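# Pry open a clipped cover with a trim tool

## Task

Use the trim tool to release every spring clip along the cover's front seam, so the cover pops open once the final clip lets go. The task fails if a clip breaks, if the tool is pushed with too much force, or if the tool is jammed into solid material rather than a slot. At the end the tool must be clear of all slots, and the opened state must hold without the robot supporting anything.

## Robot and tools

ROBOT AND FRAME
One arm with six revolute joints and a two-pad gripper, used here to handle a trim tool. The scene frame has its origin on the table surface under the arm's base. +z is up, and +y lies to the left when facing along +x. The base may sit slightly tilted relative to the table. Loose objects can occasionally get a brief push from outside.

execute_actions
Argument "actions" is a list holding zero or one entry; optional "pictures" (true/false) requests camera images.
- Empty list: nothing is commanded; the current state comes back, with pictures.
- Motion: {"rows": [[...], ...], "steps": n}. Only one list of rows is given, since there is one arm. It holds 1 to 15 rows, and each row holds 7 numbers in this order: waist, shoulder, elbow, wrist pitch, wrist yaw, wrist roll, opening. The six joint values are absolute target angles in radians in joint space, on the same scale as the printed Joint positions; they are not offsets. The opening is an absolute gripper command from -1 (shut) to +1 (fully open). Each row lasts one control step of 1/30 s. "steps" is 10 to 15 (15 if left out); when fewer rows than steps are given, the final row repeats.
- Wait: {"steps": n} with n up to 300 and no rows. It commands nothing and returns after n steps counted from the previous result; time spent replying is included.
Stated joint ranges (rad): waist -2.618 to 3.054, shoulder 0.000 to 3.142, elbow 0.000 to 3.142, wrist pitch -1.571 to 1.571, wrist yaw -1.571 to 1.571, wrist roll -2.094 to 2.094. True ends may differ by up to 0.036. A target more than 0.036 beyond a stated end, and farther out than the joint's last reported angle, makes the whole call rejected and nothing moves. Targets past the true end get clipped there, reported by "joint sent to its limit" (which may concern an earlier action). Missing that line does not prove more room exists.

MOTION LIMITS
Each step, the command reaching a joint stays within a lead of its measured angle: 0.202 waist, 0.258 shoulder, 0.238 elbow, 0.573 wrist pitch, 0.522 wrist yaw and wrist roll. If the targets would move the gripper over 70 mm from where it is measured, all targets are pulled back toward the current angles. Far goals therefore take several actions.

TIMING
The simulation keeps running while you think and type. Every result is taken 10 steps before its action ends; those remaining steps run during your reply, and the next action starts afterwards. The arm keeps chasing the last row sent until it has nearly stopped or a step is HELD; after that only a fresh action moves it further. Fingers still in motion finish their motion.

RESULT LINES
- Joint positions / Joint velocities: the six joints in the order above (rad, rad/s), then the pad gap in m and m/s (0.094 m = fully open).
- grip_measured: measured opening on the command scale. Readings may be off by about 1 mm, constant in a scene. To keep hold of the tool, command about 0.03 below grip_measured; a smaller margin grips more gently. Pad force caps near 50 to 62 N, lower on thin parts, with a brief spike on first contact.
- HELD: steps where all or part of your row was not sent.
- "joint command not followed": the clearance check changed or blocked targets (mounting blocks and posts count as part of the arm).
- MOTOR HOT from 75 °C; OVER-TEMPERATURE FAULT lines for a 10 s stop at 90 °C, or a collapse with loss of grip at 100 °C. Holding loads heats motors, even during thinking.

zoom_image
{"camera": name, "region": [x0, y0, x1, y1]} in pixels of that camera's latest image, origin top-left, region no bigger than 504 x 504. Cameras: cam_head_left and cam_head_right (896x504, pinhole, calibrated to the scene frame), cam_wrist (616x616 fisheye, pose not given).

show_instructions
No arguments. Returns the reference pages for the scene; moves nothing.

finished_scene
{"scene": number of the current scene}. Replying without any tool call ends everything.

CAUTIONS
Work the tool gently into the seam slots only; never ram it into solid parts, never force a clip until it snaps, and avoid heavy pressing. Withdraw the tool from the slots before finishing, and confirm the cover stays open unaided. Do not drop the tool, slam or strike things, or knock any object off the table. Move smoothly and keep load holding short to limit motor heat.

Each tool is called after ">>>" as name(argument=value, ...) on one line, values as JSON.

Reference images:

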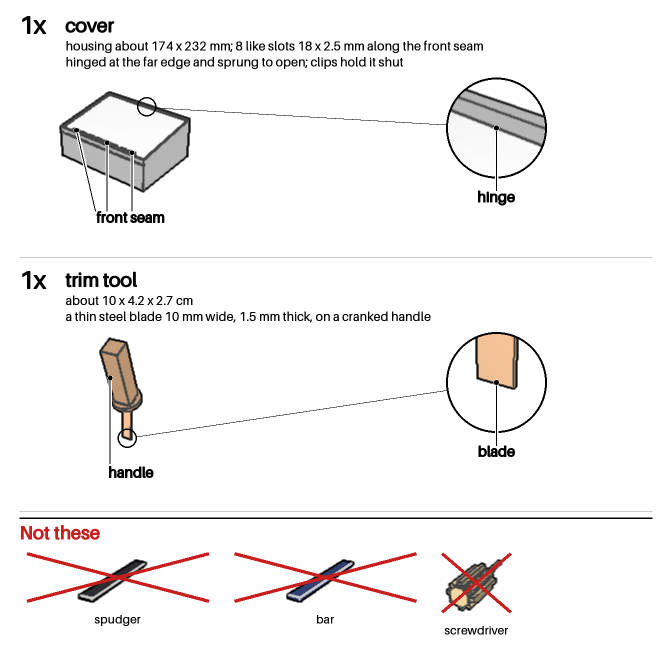

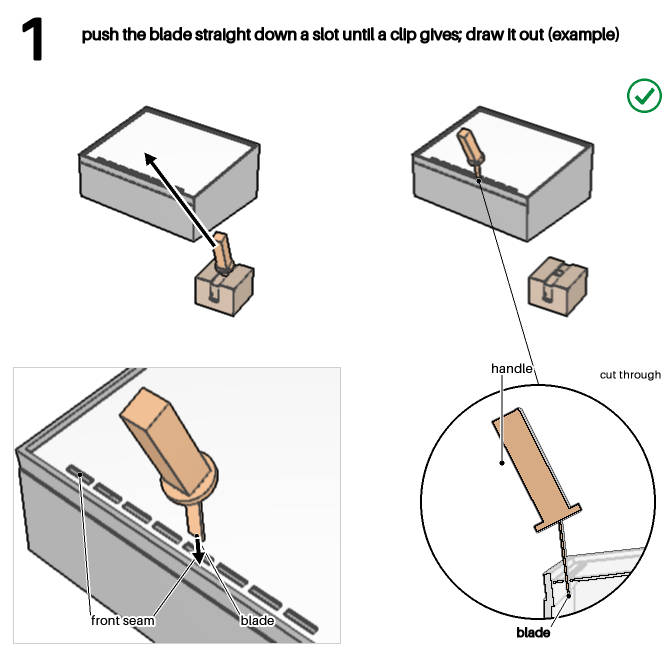

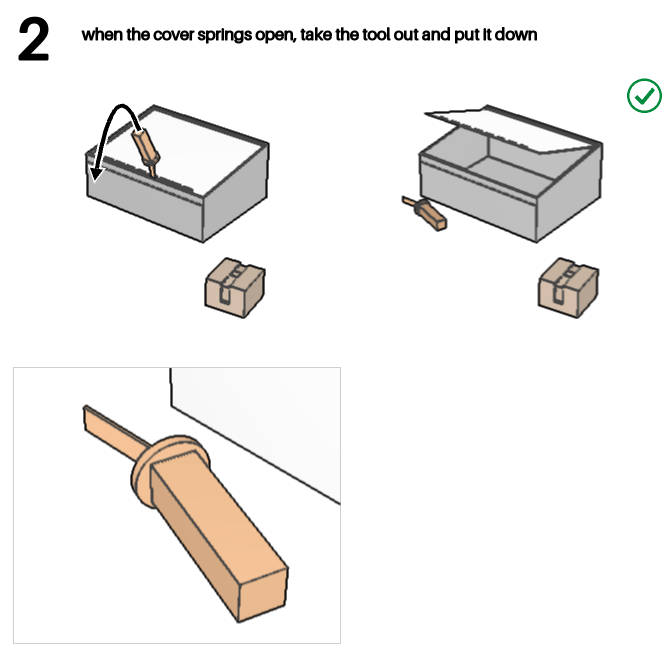

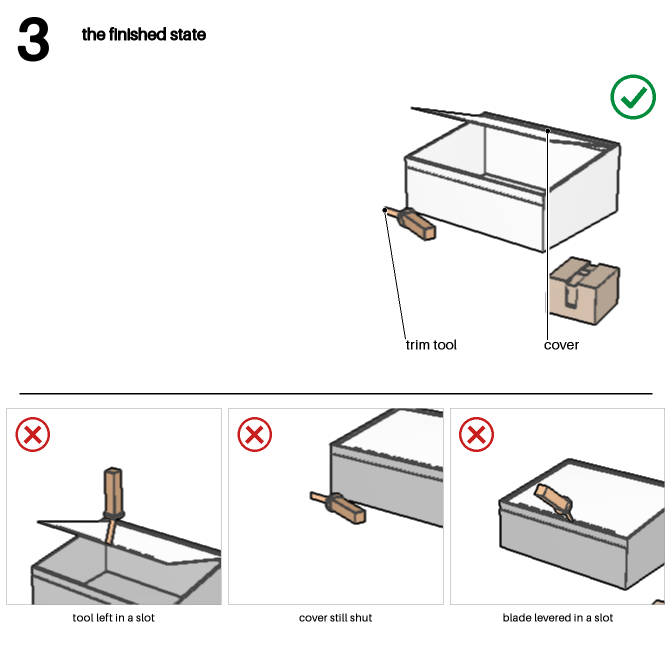

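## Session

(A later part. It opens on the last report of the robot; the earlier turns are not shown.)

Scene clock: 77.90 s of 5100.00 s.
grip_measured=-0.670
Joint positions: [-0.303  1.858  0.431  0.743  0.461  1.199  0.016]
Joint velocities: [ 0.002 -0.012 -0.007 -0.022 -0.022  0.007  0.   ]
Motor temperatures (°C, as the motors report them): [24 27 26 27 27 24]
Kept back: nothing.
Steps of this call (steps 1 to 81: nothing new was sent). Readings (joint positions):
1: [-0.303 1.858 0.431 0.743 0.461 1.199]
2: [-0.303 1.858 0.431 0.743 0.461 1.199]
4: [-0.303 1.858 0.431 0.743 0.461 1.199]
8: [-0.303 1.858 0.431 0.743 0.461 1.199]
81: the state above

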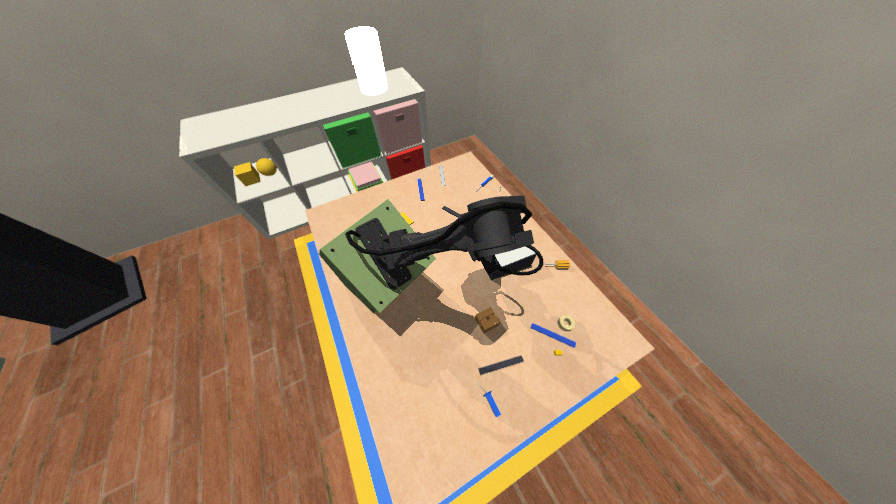

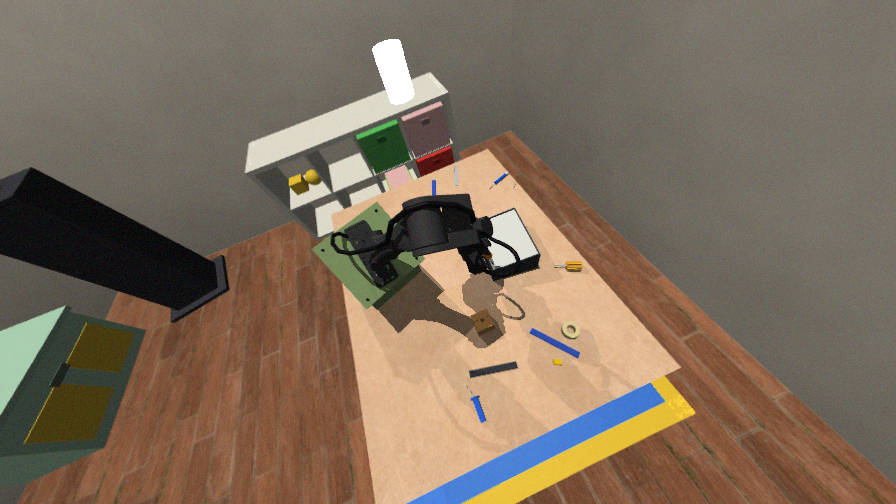

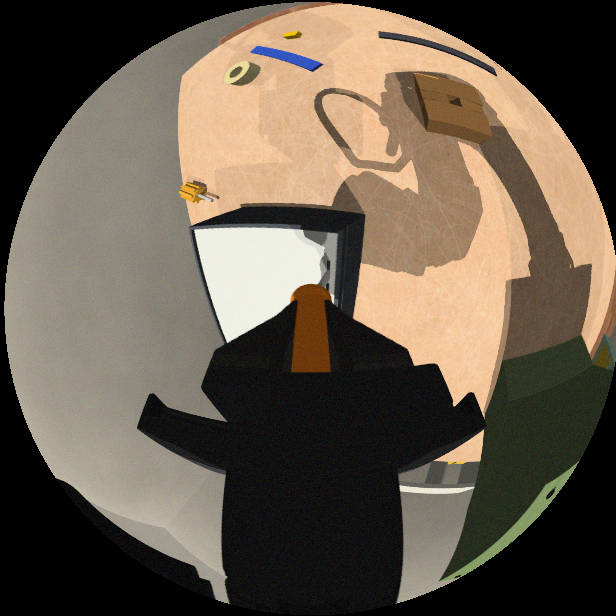

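>>> execute_actions(actions=[{"rows": [[-0.3085,1.870,0.471,0.735,0.453,1.1865,-0.70],[-0.3085,1.870,0.475,0.725,0.453,1.1865,-0.70],[-0.3085,1.871,0.479,0.715,0.453,1.1865,-0.70],[-0.3085,1.8715,0.482,0.709,0.453,1.1865,-0.70]], "steps": 15}])

>>> execute_actions(actions=[])

>>> zoom_image(camera="cam_wrist", region=[270, 210, 390, 320])

Scene clock: 84.47 s of 5100.00 s.
grip_measured=-0.670
Joint positions: [-0.303  1.858  0.448  0.735  0.461  1.198  0.016]
Joint velocities: [ 0.017 -0.022  0.159 -0.037 -0.051 -0.037  0.001]
Motor temperatures (°C, as the motors report them): [24 27 26 28 27 24]
Steps of this call (steps 1 to 90: nothing new was sent; then 3.40 s passed at rest; steps 91 to 95: the first 5 steps of this action). Readings (joint positions):
91: [-0.303 1.858 0.431 0.743 0.461 1.198]
92: [-0.303 1.858 0.433 0.741 0.461 1.198]
94: [-0.303 1.858 0.443 0.736 0.461 1.198]
95: the state above

Scene clock: 84.80 s of 5100.00 s.
grip_measured=-0.670
Joint positions: [-0.303  1.858  0.457  0.733  0.461  1.198  0.016]
Joint velocities: [ 0.002 -0.007 -0.007  0.125  0.037  0.125  0.001]
Motor temperatures (°C, as the motors report them): [24 27 26 28 27 24]
Kept back: nothing.
Steps of this call (steps 1 to 10: the last 10 steps of your previous action). Readings (joint positions):
1: [-0.303 1.858 0.453 0.735 0.461 1.198]
2: [-0.303 1.858 0.456 0.735 0.461 1.198]
4: [-0.303 1.858 0.457 0.735 0.461 1.198]
8: [-0.303 1.858 0.457 0.733 0.461 1.198]
10: the state above

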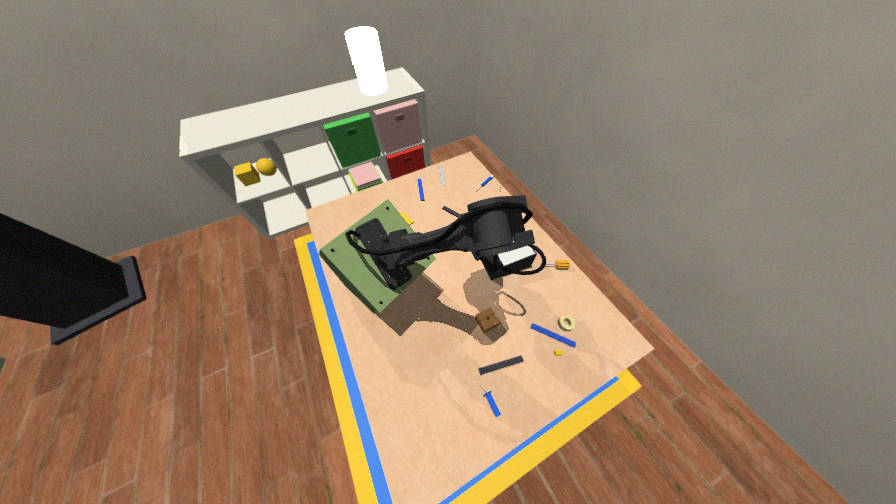

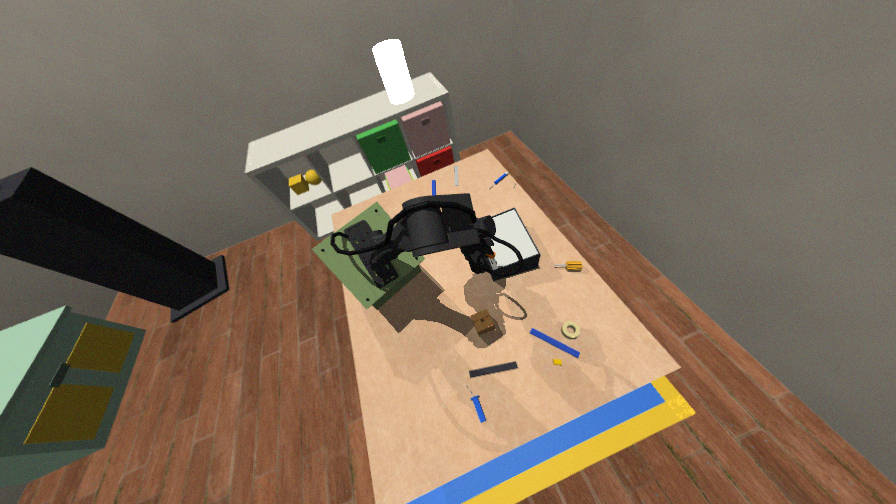

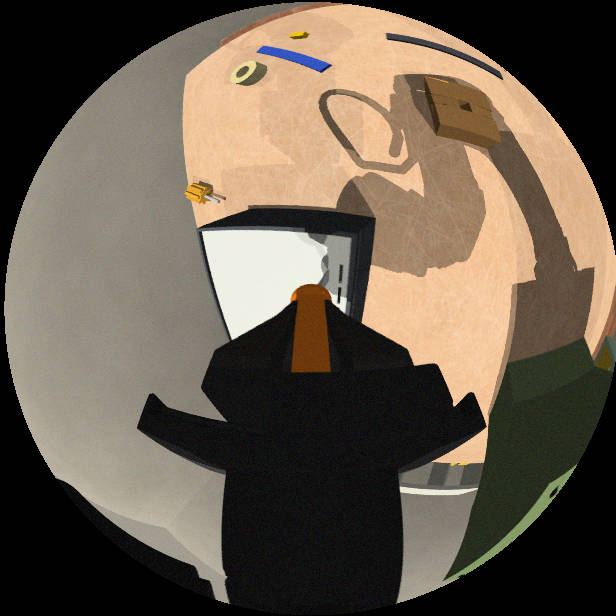

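Region (270, 210, 390, 320) of cam_wrist's 616x616 image, scaled by 4.200, with more detail than that image has; it fills the top 462 rows of this view, and the rest is white.

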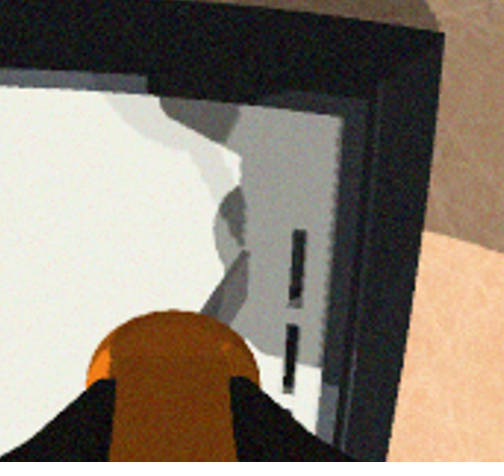

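>>> execute_actions(actions=[{"rows": [[-0.311,1.876,0.483,0.735,0.451,1.185,-0.70],[-0.313,1.880,0.4835,0.745,0.449,1.183,-0.70],[-0.315,1.884,0.484,0.75,0.447,1.182,-0.70],[-0.317,1.888,0.4845,0.755,0.445,1.180,-0.70],[-0.319,1.892,0.485,0.759,0.443,1.179,-0.70],[-0.321,1.896,0.4855,0.763,0.441,1.177,-0.70],[-0.323,1.900,0.486,0.767,0.439,1.176,-0.70],[-0.325,1.904,0.4865,0.771,0.4375,1.174,-0.70],[-0.327,1.908,0.487,0.775,0.436,1.173,-0.70]], "steps": 15}])

>>> execute_actions(actions=[{"steps": 20}], pictures=true)

>>> zoom_image(camera="cam_wrist", region=[270, 210, 390, 320])

Scene clock: 89.40 s of 5100.00 s.
grip_measured=-0.670
Joint positions: [-0.305  1.863  0.457  0.742  0.457  1.195  0.016]
Joint velocities: [-0.071  0.12   0.002  0.154 -0.037 -0.11   0.001]
Motor temperatures (°C, as the motors report them): [25 27 26 28 27 24]
Steps of this call (steps 1 to 15: the robot went on to your last target; steps 16 to 90: nothing new was sent; then 1.43 s passed at rest; steps 91 to 95: the first 5 steps of this action). Readings (joint positions):
91: [-0.303 1.858 0.457 0.732 0.461 1.198]
92: [-0.303 1.858 0.457 0.732 0.460 1.198]
94: [-0.304 1.860 0.457 0.737 0.458 1.196]
95: the state above

Scene clock: 90.07 s of 5100.00 s.
grip_measured=-0.670
Joint positions: [-0.32   1.891  0.457  0.767  0.445  1.185  0.016]
Joint velocities: [-0.012  0.002 -0.017 -0.022 -0.022  0.007 -0.   ]
Motor temperatures (°C, as the motors report them): [25 27 26 28 27 24]
Kept back: nothing.
Steps of this call (steps 1 to 10: the last 10 steps of your previous action; steps 11 to 20: the robot went on to your last target). Readings (joint positions):
1: [-0.308 1.868 0.457 0.746 0.455 1.194]
2: [-0.311 1.873 0.457 0.749 0.454 1.193]
4: [-0.316 1.883 0.457 0.754 0.451 1.190]
8: [-0.320 1.891 0.457 0.759 0.447 1.187]
20: the state above

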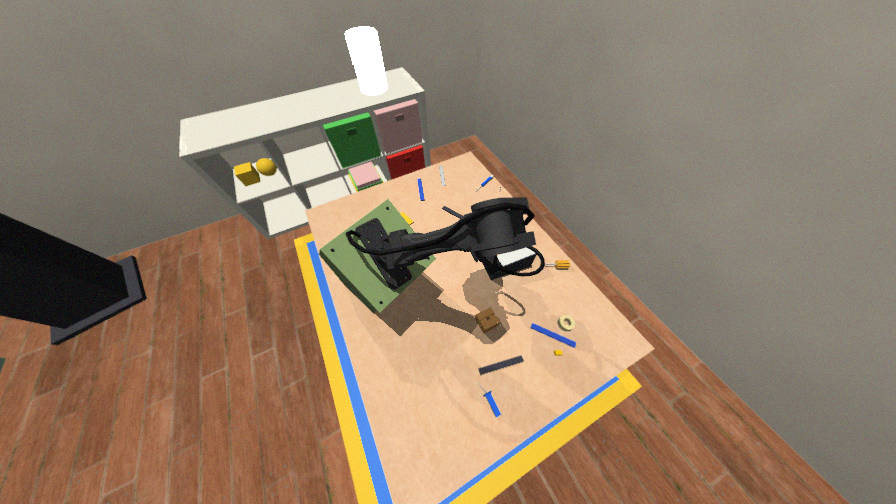

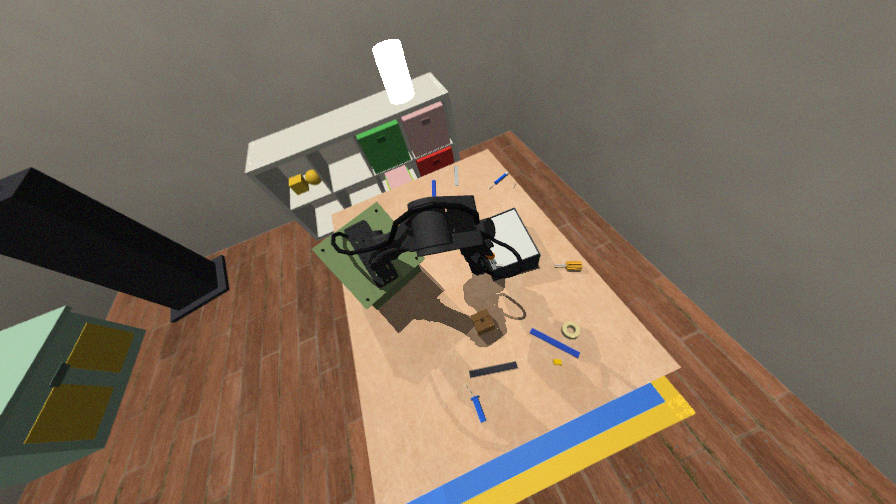

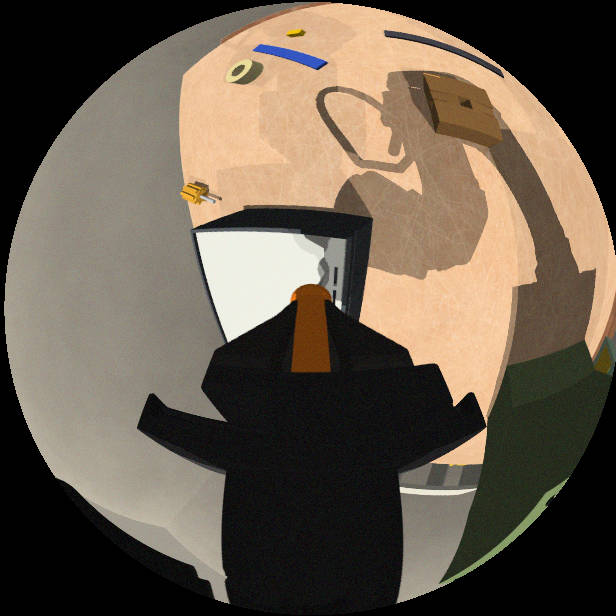

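Region (270, 210, 390, 320) of cam_wrist's 616x616 image, scaled by 4.200, with more detail than that image has; it fills the top 462 rows of this view, and the rest is white.

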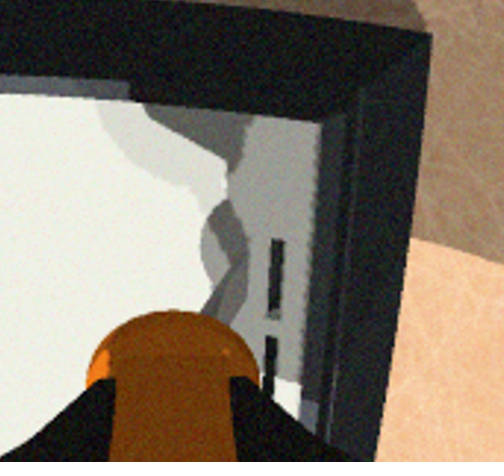

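>>> zoom_image(camera="cam_wrist", region=[305, 255, 355, 300])

Region (305, 255, 355, 300) of cam_wrist's 616x616 image, scaled by 10.080, with more detail than that image has; it fills the top 454 rows of this view, and the rest is white.

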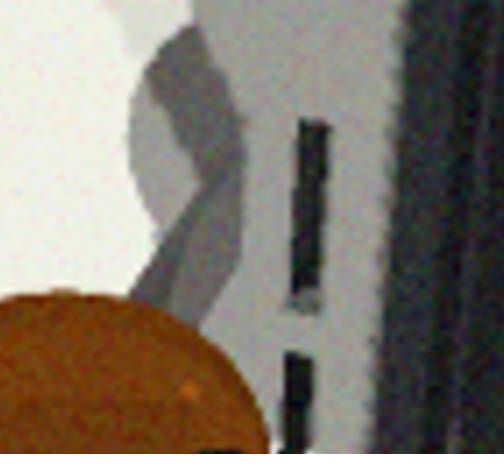

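>>> execute_actions(actions=[{"rows": [[-0.320,1.885,0.487,0.775,0.445,1.185,-0.70],[-0.315,1.875,0.487,0.775,0.452,1.192,-0.70],[-0.310,1.865,0.487,0.775,0.458,1.197,-0.70],[-0.306,1.858,0.480,0.775,0.462,1.198,-0.70],[-0.306,1.855,0.465,0.775,0.462,1.198,-0.70],[-0.306,1.855,0.450,0.775,0.462,1.198,-0.70],[-0.306,1.855,0.440,0.775,0.462,1.198,-0.70],[-0.306,1.855,0.430,0.775,0.462,1.198,-0.70],[-0.306,1.855,0.422,0.775,0.462,1.198,-0.70]], "steps": 15}])

>>> execute_actions(actions=[{"steps": 25}], pictures=true)

>>> zoom_image(camera="cam_wrist", region=[295, 245, 365, 308])

Scene clock: 94.73 s of 5100.00 s.
grip_measured=-0.670
Joint positions: [-0.32   1.882  0.457  0.767  0.446  1.188  0.016]
Joint velocities: [ 0.017 -0.173  0.007 -0.081 -0.022 -0.022  0.   ]
Motor temperatures (°C, as the motors report them): [25 27 26 28 27 24]
Steps of this call (steps 1 to 15: the robot went on to your last target; steps 16 to 90: nothing new was sent; then 1.50 s passed at rest; steps 91 to 95: the first 5 steps of this action). Readings (joint positions):
91: [-0.320 1.891 0.457 0.767 0.445 1.185]
92: [-0.320 1.891 0.457 0.767 0.445 1.185]
94: [-0.320 1.887 0.457 0.767 0.445 1.187]
95: the state above

Scene clock: 95.57 s of 5100.00 s.
grip_measured=-0.670
Joint positions: [-0.32   1.869  0.457  0.771  0.45   1.191  0.016]
Joint velocities: [-0.002 -0.007  0.017 -0.007 -0.051 -0.022  0.001]
Motor temperatures (°C, as the motors report them): [25 27 26 28 27 24]
Kept back: nothing.
Steps of this call (steps 1 to 10: the last 10 steps of your previous action; steps 11 to 25: the robot went on to your last target). Readings (joint positions):
1: [-0.320 1.877 0.457 0.768 0.447 1.189]
2: [-0.320 1.872 0.457 0.769 0.448 1.189]
4: [-0.320 1.869 0.457 0.771 0.449 1.190]
8: [-0.320 1.869 0.457 0.771 0.450 1.191]
25: the state above

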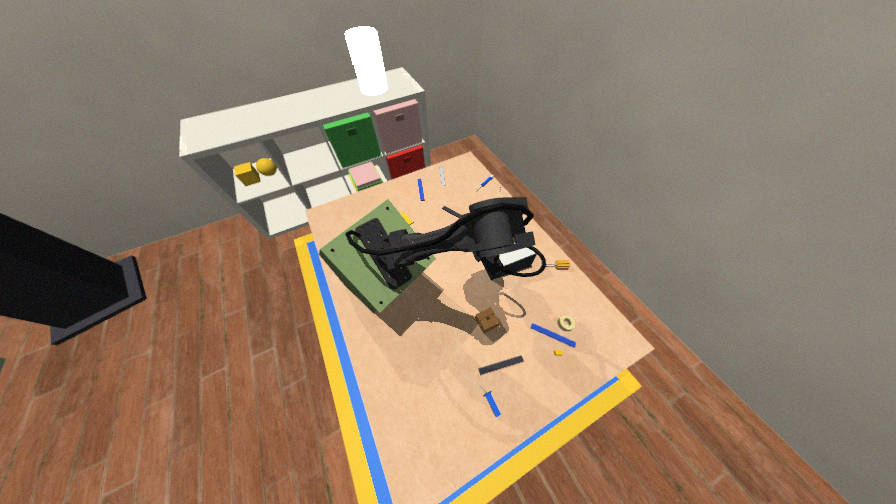

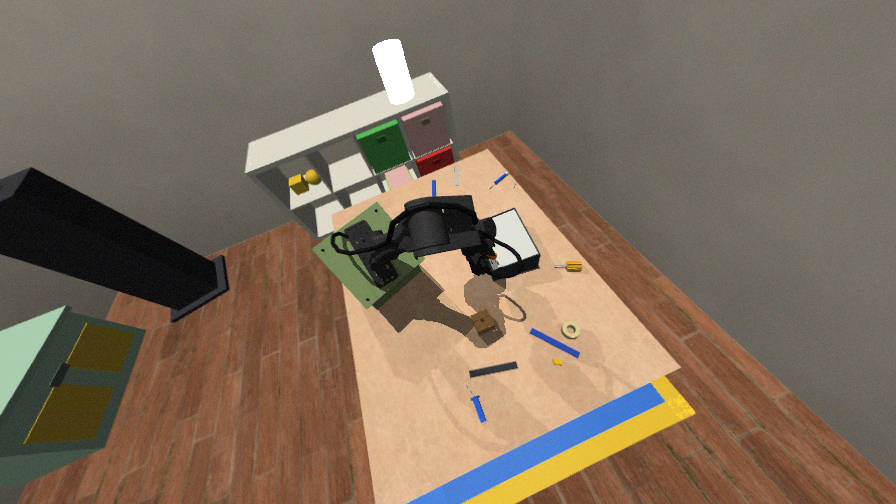

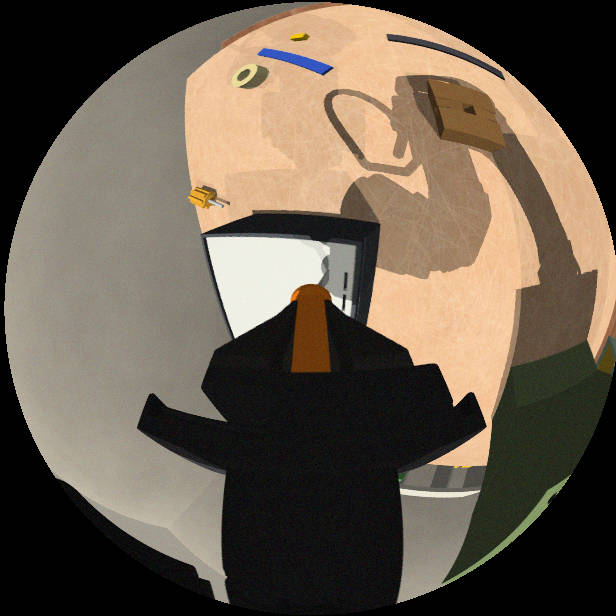

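Region (295, 245, 365, 308) of cam_wrist's 616x616 image, scaled by 7.200, with more detail than that image has; it fills the top 454 rows of this view, and the rest is white.

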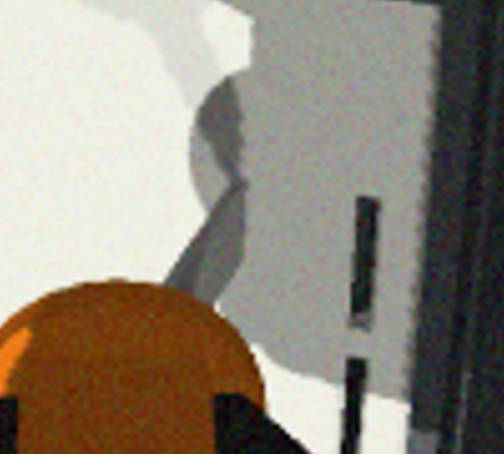

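>>> execute_actions(actions=[{"rows": [[-0.310,1.860,0.440,0.772,0.452,1.192,-0.70],[-0.305,1.860,0.430,0.772,0.452,1.192,-0.70],[-0.300,1.860,0.422,0.772,0.452,1.192,-0.70],[-0.300,1.860,0.415,0.772,0.452,1.192,-0.70],[-0.300,1.860,0.410,0.772,0.452,1.192,-0.70]], "steps": 15}])

>>> execute_actions(actions=[{"steps": 20}], pictures=true)

>>> zoom_image(camera="cam_wrist", region=[295, 245, 365, 308])

Scene clock: 99.80 s of 5100.00 s.
grip_measured=-0.670
Joint positions: [-0.32   1.869  0.453  0.773  0.45   1.191  0.016]
Joint velocities: [-0.007  0.002 -0.115  0.007  0.037 -0.066 -0.001]
Motor temperatures (°C, as the motors report them): [25 27 26 28 27 24]
Steps of this call (steps 1 to 15: the robot went on to your last target; steps 16 to 90: nothing new was sent; then 1.07 s passed at rest; steps 91 to 95: the first 5 steps of this action). Readings (joint positions):
91: [-0.320 1.869 0.457 0.771 0.450 1.191]
92: [-0.320 1.869 0.457 0.771 0.450 1.191]
94: [-0.320 1.869 0.456 0.772 0.450 1.191]
95: the state above

Scene clock: 100.47 s of 5100.00 s.
grip_measured=-0.670
Joint positions: [-0.32   1.869  0.435  0.774  0.45   1.191  0.016]
Joint velocities: [-0.007 -0.002  0.002 -0.022  0.095  0.007  0.001]
Motor temperatures (°C, as the motors report them): [25 27 26 28 27 24]
Kept back: nothing.
Steps of this call (steps 1 to 10: the last 10 steps of your previous action; steps 11 to 20: the robot went on to your last target). Readings (joint positions):
1: [-0.320 1.869 0.448 0.774 0.450 1.191]
2: [-0.320 1.869 0.443 0.774 0.450 1.191]
4: [-0.320 1.869 0.437 0.774 0.450 1.191]
8: [-0.320 1.869 0.435 0.774 0.450 1.191]
20: the state above

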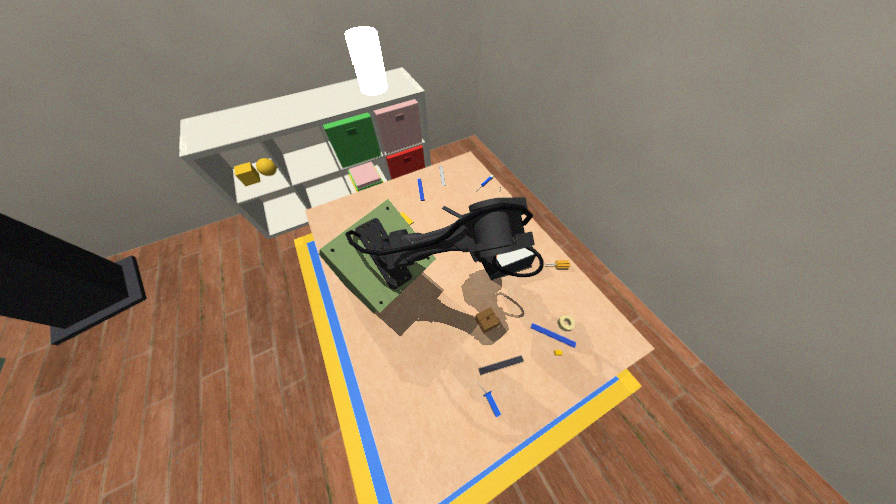

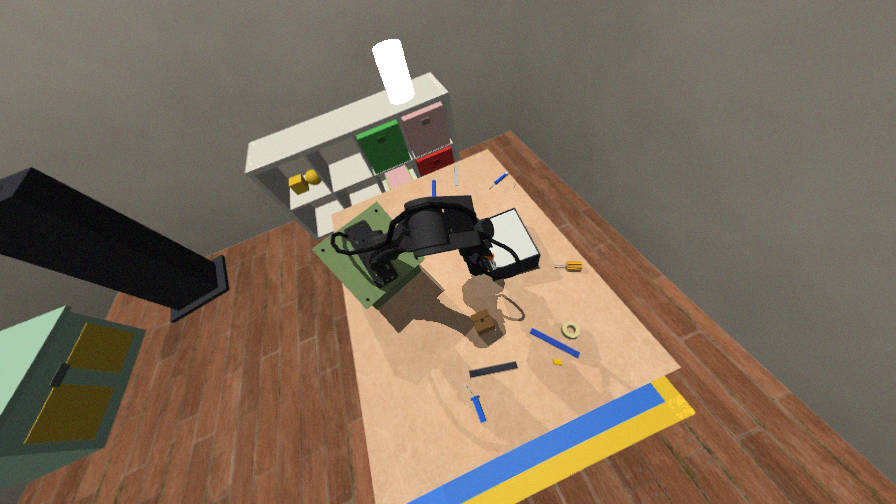

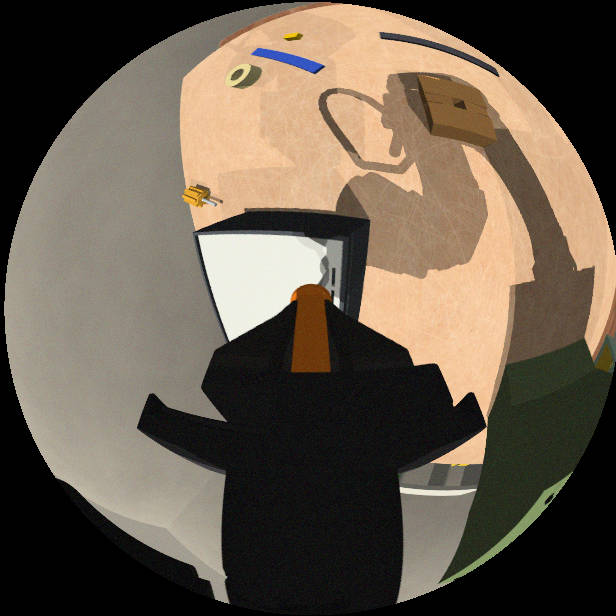

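Region (295, 245, 365, 308) of cam_wrist's 616x616 image, scaled by 7.200, with more detail than that image has; it fills the top 454 rows of this view, and the rest is white.

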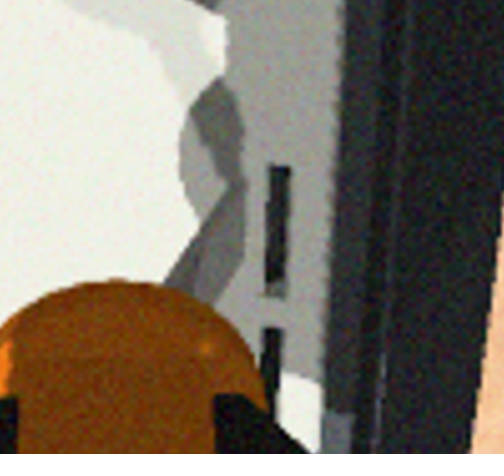

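>>> execute_actions(actions=[{"rows": [[-0.320,1.865,0.435,0.760,0.450,1.191,-0.70],[-0.320,1.865,0.435,0.750,0.450,1.191,-0.70],[-0.320,1.865,0.435,0.746,0.450,1.191,-0.70]], "steps": 15}])

>>> execute_actions(actions=[{"steps": 25}], pictures=true)

>>> zoom_image(camera="cam_wrist", region=[295, 245, 365, 308])

Scene clock: 101.87 s of 5100.00 s.
grip_measured=-0.670
Joint positions: [-0.32   1.869  0.435  0.772  0.45   1.191  0.016]
Joint velocities: [-0.002 -0.002 -0.007 -0.037  0.007 -0.081  0.   ]
Motor temperatures (°C, as the motors report them): [25 28 26 28 27 24]
Steps of this call (steps 1 to 15: the robot went on to your last target; steps 16 to 37: nothing new was sent; steps 38 to 42: the first 5 steps of this action). Readings (joint positions):
38: [-0.320 1.869 0.435 0.774 0.450 1.191]
39: [-0.320 1.869 0.435 0.774 0.450 1.191]
41: [-0.320 1.869 0.435 0.772 0.450 1.191]
42: the state above

Scene clock: 102.70 s of 5100.00 s.
grip_measured=-0.670
Joint positions: [-0.32   1.869  0.435  0.769  0.45   1.191  0.016]
Joint velocities: [ 0.007  0.007 -0.007  0.051 -0.037  0.022 -0.001]
Motor temperatures (°C, as the motors report them): [25 28 26 28 27 24]
Kept back: nothing.
Steps of this call (steps 1 to 10: the last 10 steps of your previous action; steps 11 to 15: the robot went on to your last target; steps 16 to 25: nothing new was sent). Readings (joint positions):
1: [-0.320 1.869 0.435 0.771 0.450 1.191]
2: [-0.320 1.869 0.435 0.770 0.450 1.191]
4: [-0.320 1.869 0.435 0.770 0.450 1.191]
8: [-0.320 1.869 0.435 0.769 0.450 1.191]
25: the state above
The arm was judged still, so your last target was given up. Only a new action makes it travel on or press farther. Fingers that are still opening or closing keep moving.

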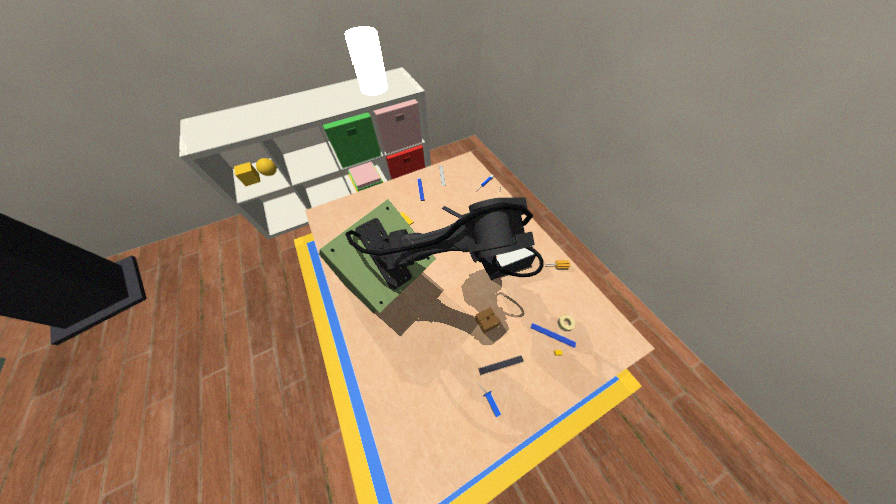

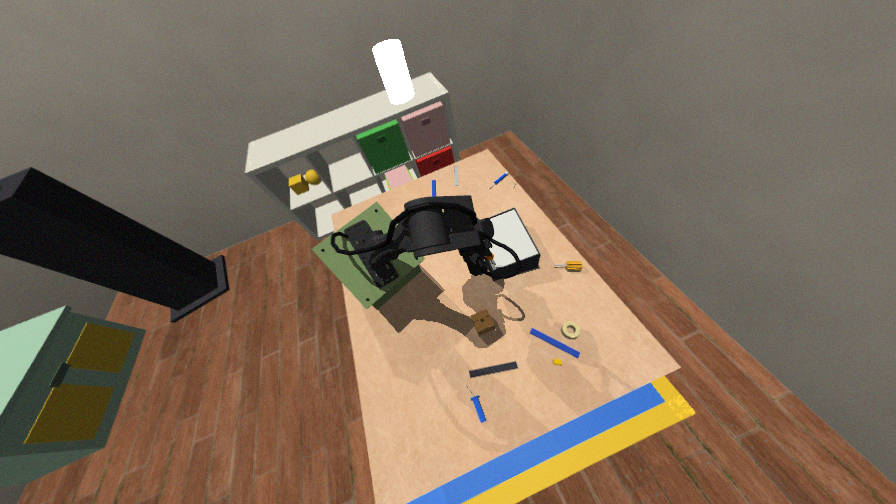

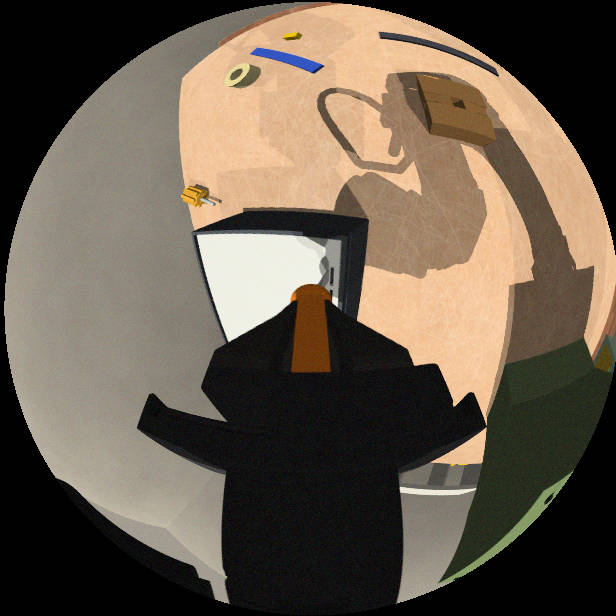

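Region (295, 245, 365, 308) of cam_wrist's 616x616 image, scaled by 7.200, with more detail than that image has; it fills the top 454 rows of this view, and the rest is white.

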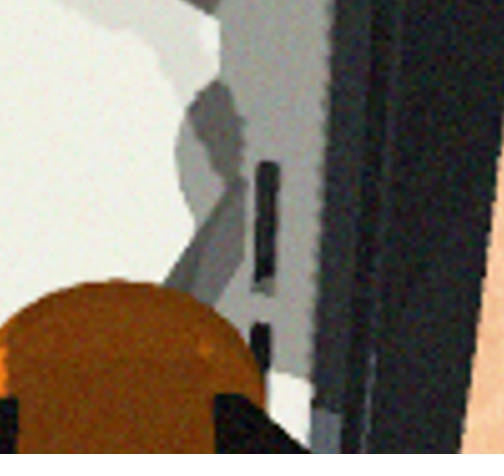

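>>> zoom_image(camera="cam_wrist", region=[312, 262, 342, 290])

Region (312, 262, 342, 290) of cam_wrist's 616x616 image, scaled by 16.800, with more detail than that image has; it fills the top 470 rows of this view, and the rest is white.

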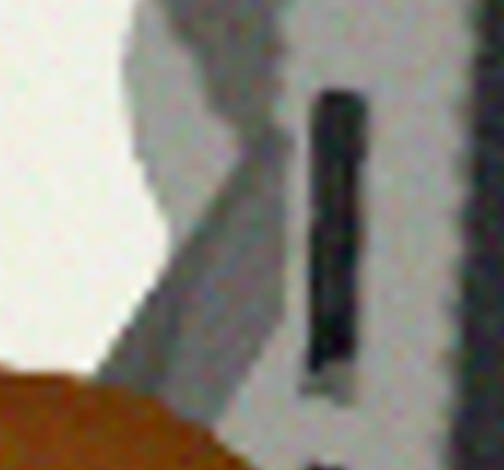

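>>> execute_actions(actions=[{"rows": [[-0.320,1.865,0.435,0.731,0.450,1.191,-0.70]], "steps": 15}])

>>> execute_actions(actions=[{"steps": 30}], pictures=true)

>>> zoom_image(camera="cam_wrist", region=[295, 245, 365, 308])

Scene clock: 106.13 s of 5100.00 s.
grip_measured=-0.670
Joint positions: [-0.32   1.869  0.435  0.759  0.45   1.191  0.016]
Joint velocities: [-0.007 -0.002  0.007  0.051  0.037  0.081 -0.001]
Motor temperatures (°C, as the motors report them): [25 28 26 28 27 24]
Steps of this call (steps 1 to 90: nothing new was sent; then 0.27 s passed at rest; steps 91 to 95: the first 5 steps of this action). Readings (joint positions):
91: [-0.320 1.869 0.435 0.767 0.450 1.191]
92: [-0.320 1.869 0.435 0.765 0.450 1.191]
94: [-0.320 1.869 0.435 0.760 0.450 1.191]
95: the state above

Scene clock: 107.13 s of 5100.00 s.
grip_measured=-0.670
Joint positions: [-0.32   1.869  0.435  0.754  0.45   1.191  0.016]
Joint velocities: [ 0.017 -0.017 -0.002 -0.022  0.037 -0.007  0.   ]
Motor temperatures (°C, as the motors report them): [25 28 26 28 27 24]
Kept back: nothing.
Steps of this call (steps 1 to 10: the last 10 steps of your previous action; steps 11 to 15: the robot went on to your last target; steps 16 to 30: nothing new was sent). Readings (joint positions):
1: [-0.320 1.869 0.435 0.758 0.450 1.191]
2: [-0.320 1.869 0.435 0.757 0.450 1.191]
4: [-0.320 1.869 0.435 0.756 0.450 1.191]
8: [-0.320 1.869 0.435 0.754 0.450 1.191]
30: the state above
The arm was judged still, so your last target was given up. Only a new action makes it travel on or press farther. Fingers that are still opening or closing keep moving.

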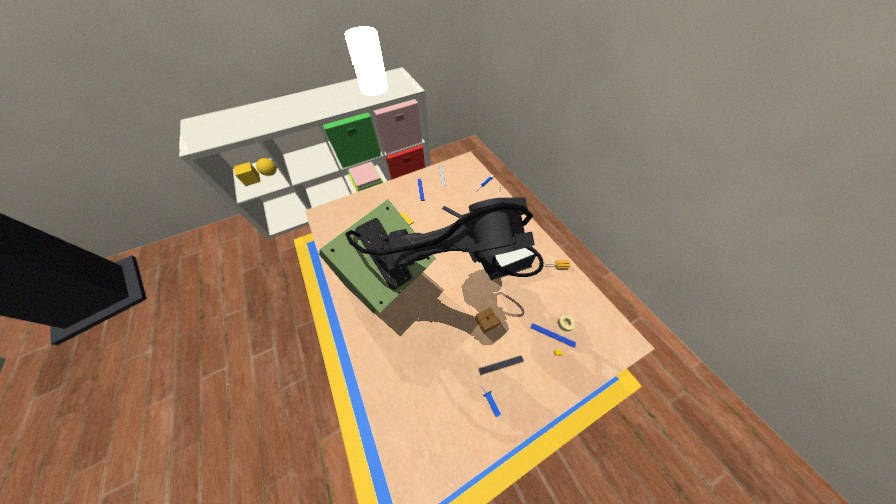

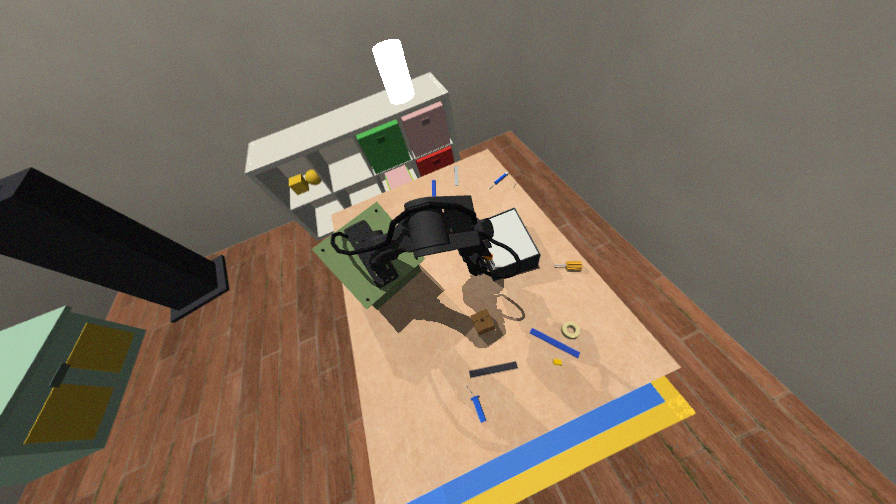

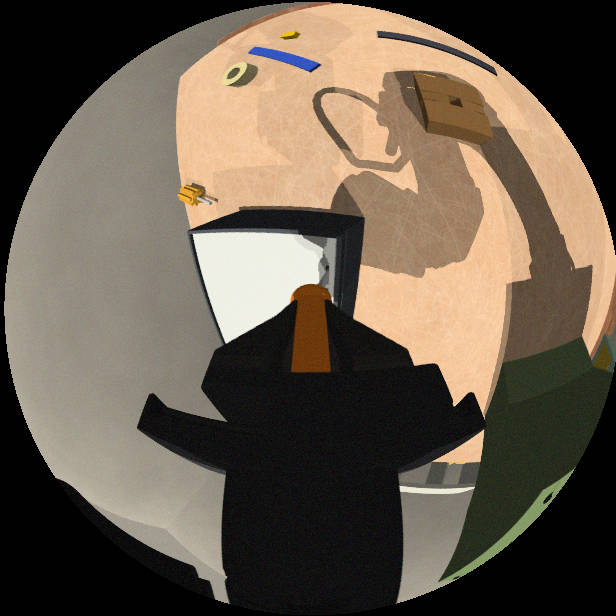

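Region (295, 245, 365, 308) of cam_wrist's 616x616 image, scaled by 7.200, with more detail than that image has; it fills the top 454 rows of this view, and the rest is white.

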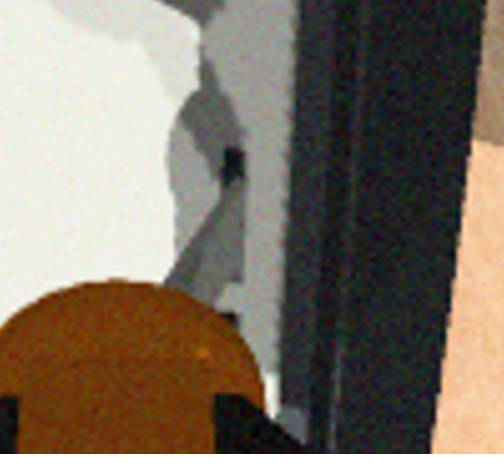

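>>> execute_actions(actions=[{"rows": [[-0.320,1.865,0.435,0.745,0.450,1.21,-0.70],[-0.320,1.865,0.435,0.745,0.450,1.225,-0.70],[-0.320,1.865,0.435,0.745,0.450,1.238,-0.70]], "steps": 15}])

>>> execute_actions(actions=[{"steps": 25}], pictures=true)

>>> zoom_image(camera="cam_wrist", region=[295, 245, 365, 308])

Scene clock: 108.47 s of 5100.00 s.
grip_measured=-0.670
Joint positions: [-0.32   1.869  0.435  0.754  0.45   1.214  0.016]
Joint velocities: [ 0.002  0.002  0.012  0.007 -0.022  0.066 -0.001]
Motor temperatures (°C, as the motors report them): [25 28 26 28 27 24]
Steps of this call (steps 1 to 35: nothing new was sent; steps 36 to 40: the first 5 steps of this action). Readings (joint positions):
36: [-0.320 1.869 0.435 0.754 0.450 1.193]
37: [-0.320 1.869 0.435 0.754 0.450 1.198]
39: [-0.320 1.869 0.435 0.754 0.450 1.210]
40: the state above

Scene clock: 109.30 s of 5100.00 s.
grip_measured=-0.670
Joint positions: [-0.32   1.869  0.435  0.754  0.45   1.231  0.016]
Joint velocities: [-0.007  0.002  0.007  0.007  0.007  0.051  0.001]
Motor temperatures (°C, as the motors report them): [25 28 26 28 27 24]
Kept back: nothing.
Steps of this call (steps 1 to 10: the last 10 steps of your previous action; steps 11 to 25: the robot went on to your last target). Readings (joint positions):
1: [-0.320 1.869 0.435 0.754 0.450 1.218]
2: [-0.320 1.869 0.435 0.754 0.450 1.220]
4: [-0.320 1.869 0.435 0.754 0.450 1.224]
8: [-0.320 1.869 0.435 0.754 0.450 1.229]
25: the state above

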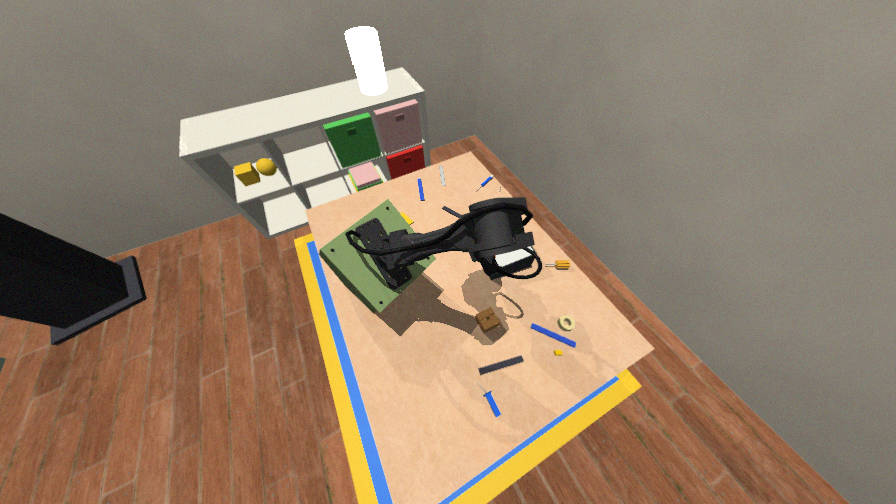

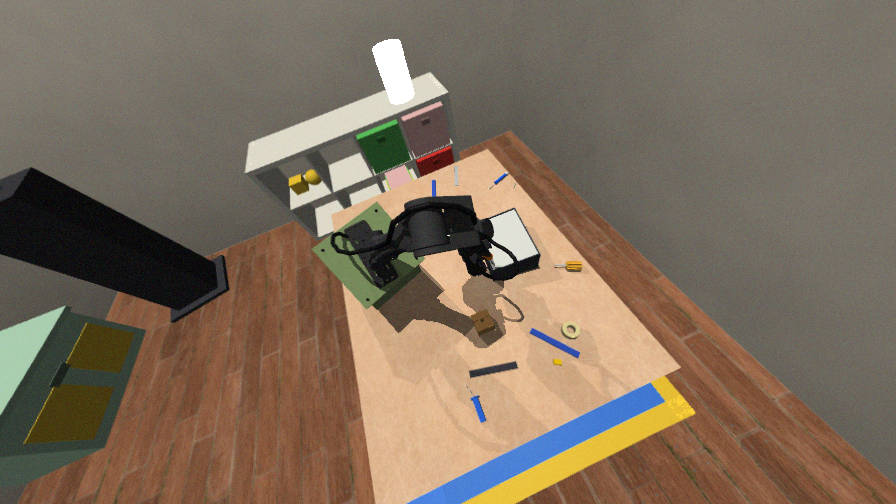

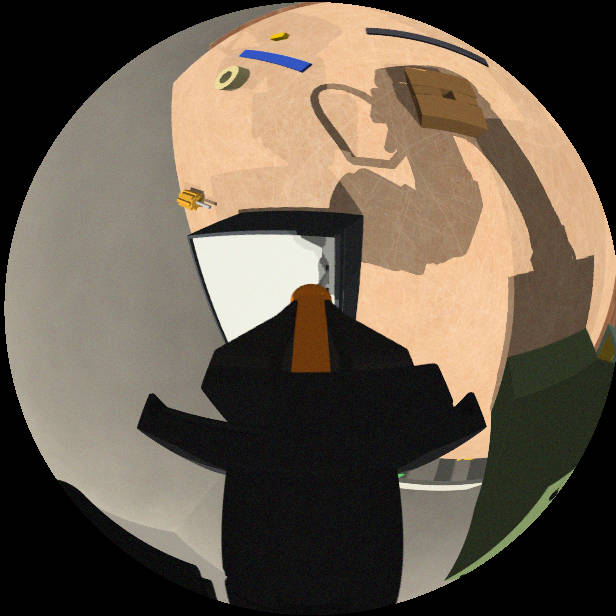

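Region (295, 245, 365, 308) of cam_wrist's 616x616 image, scaled by 7.200, with more detail than that image has; it fills the top 454 rows of this view, and the rest is white.

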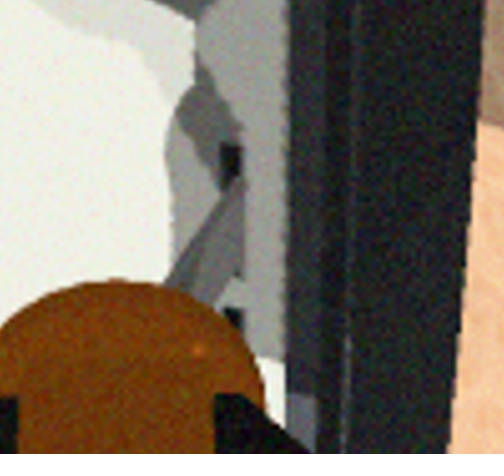

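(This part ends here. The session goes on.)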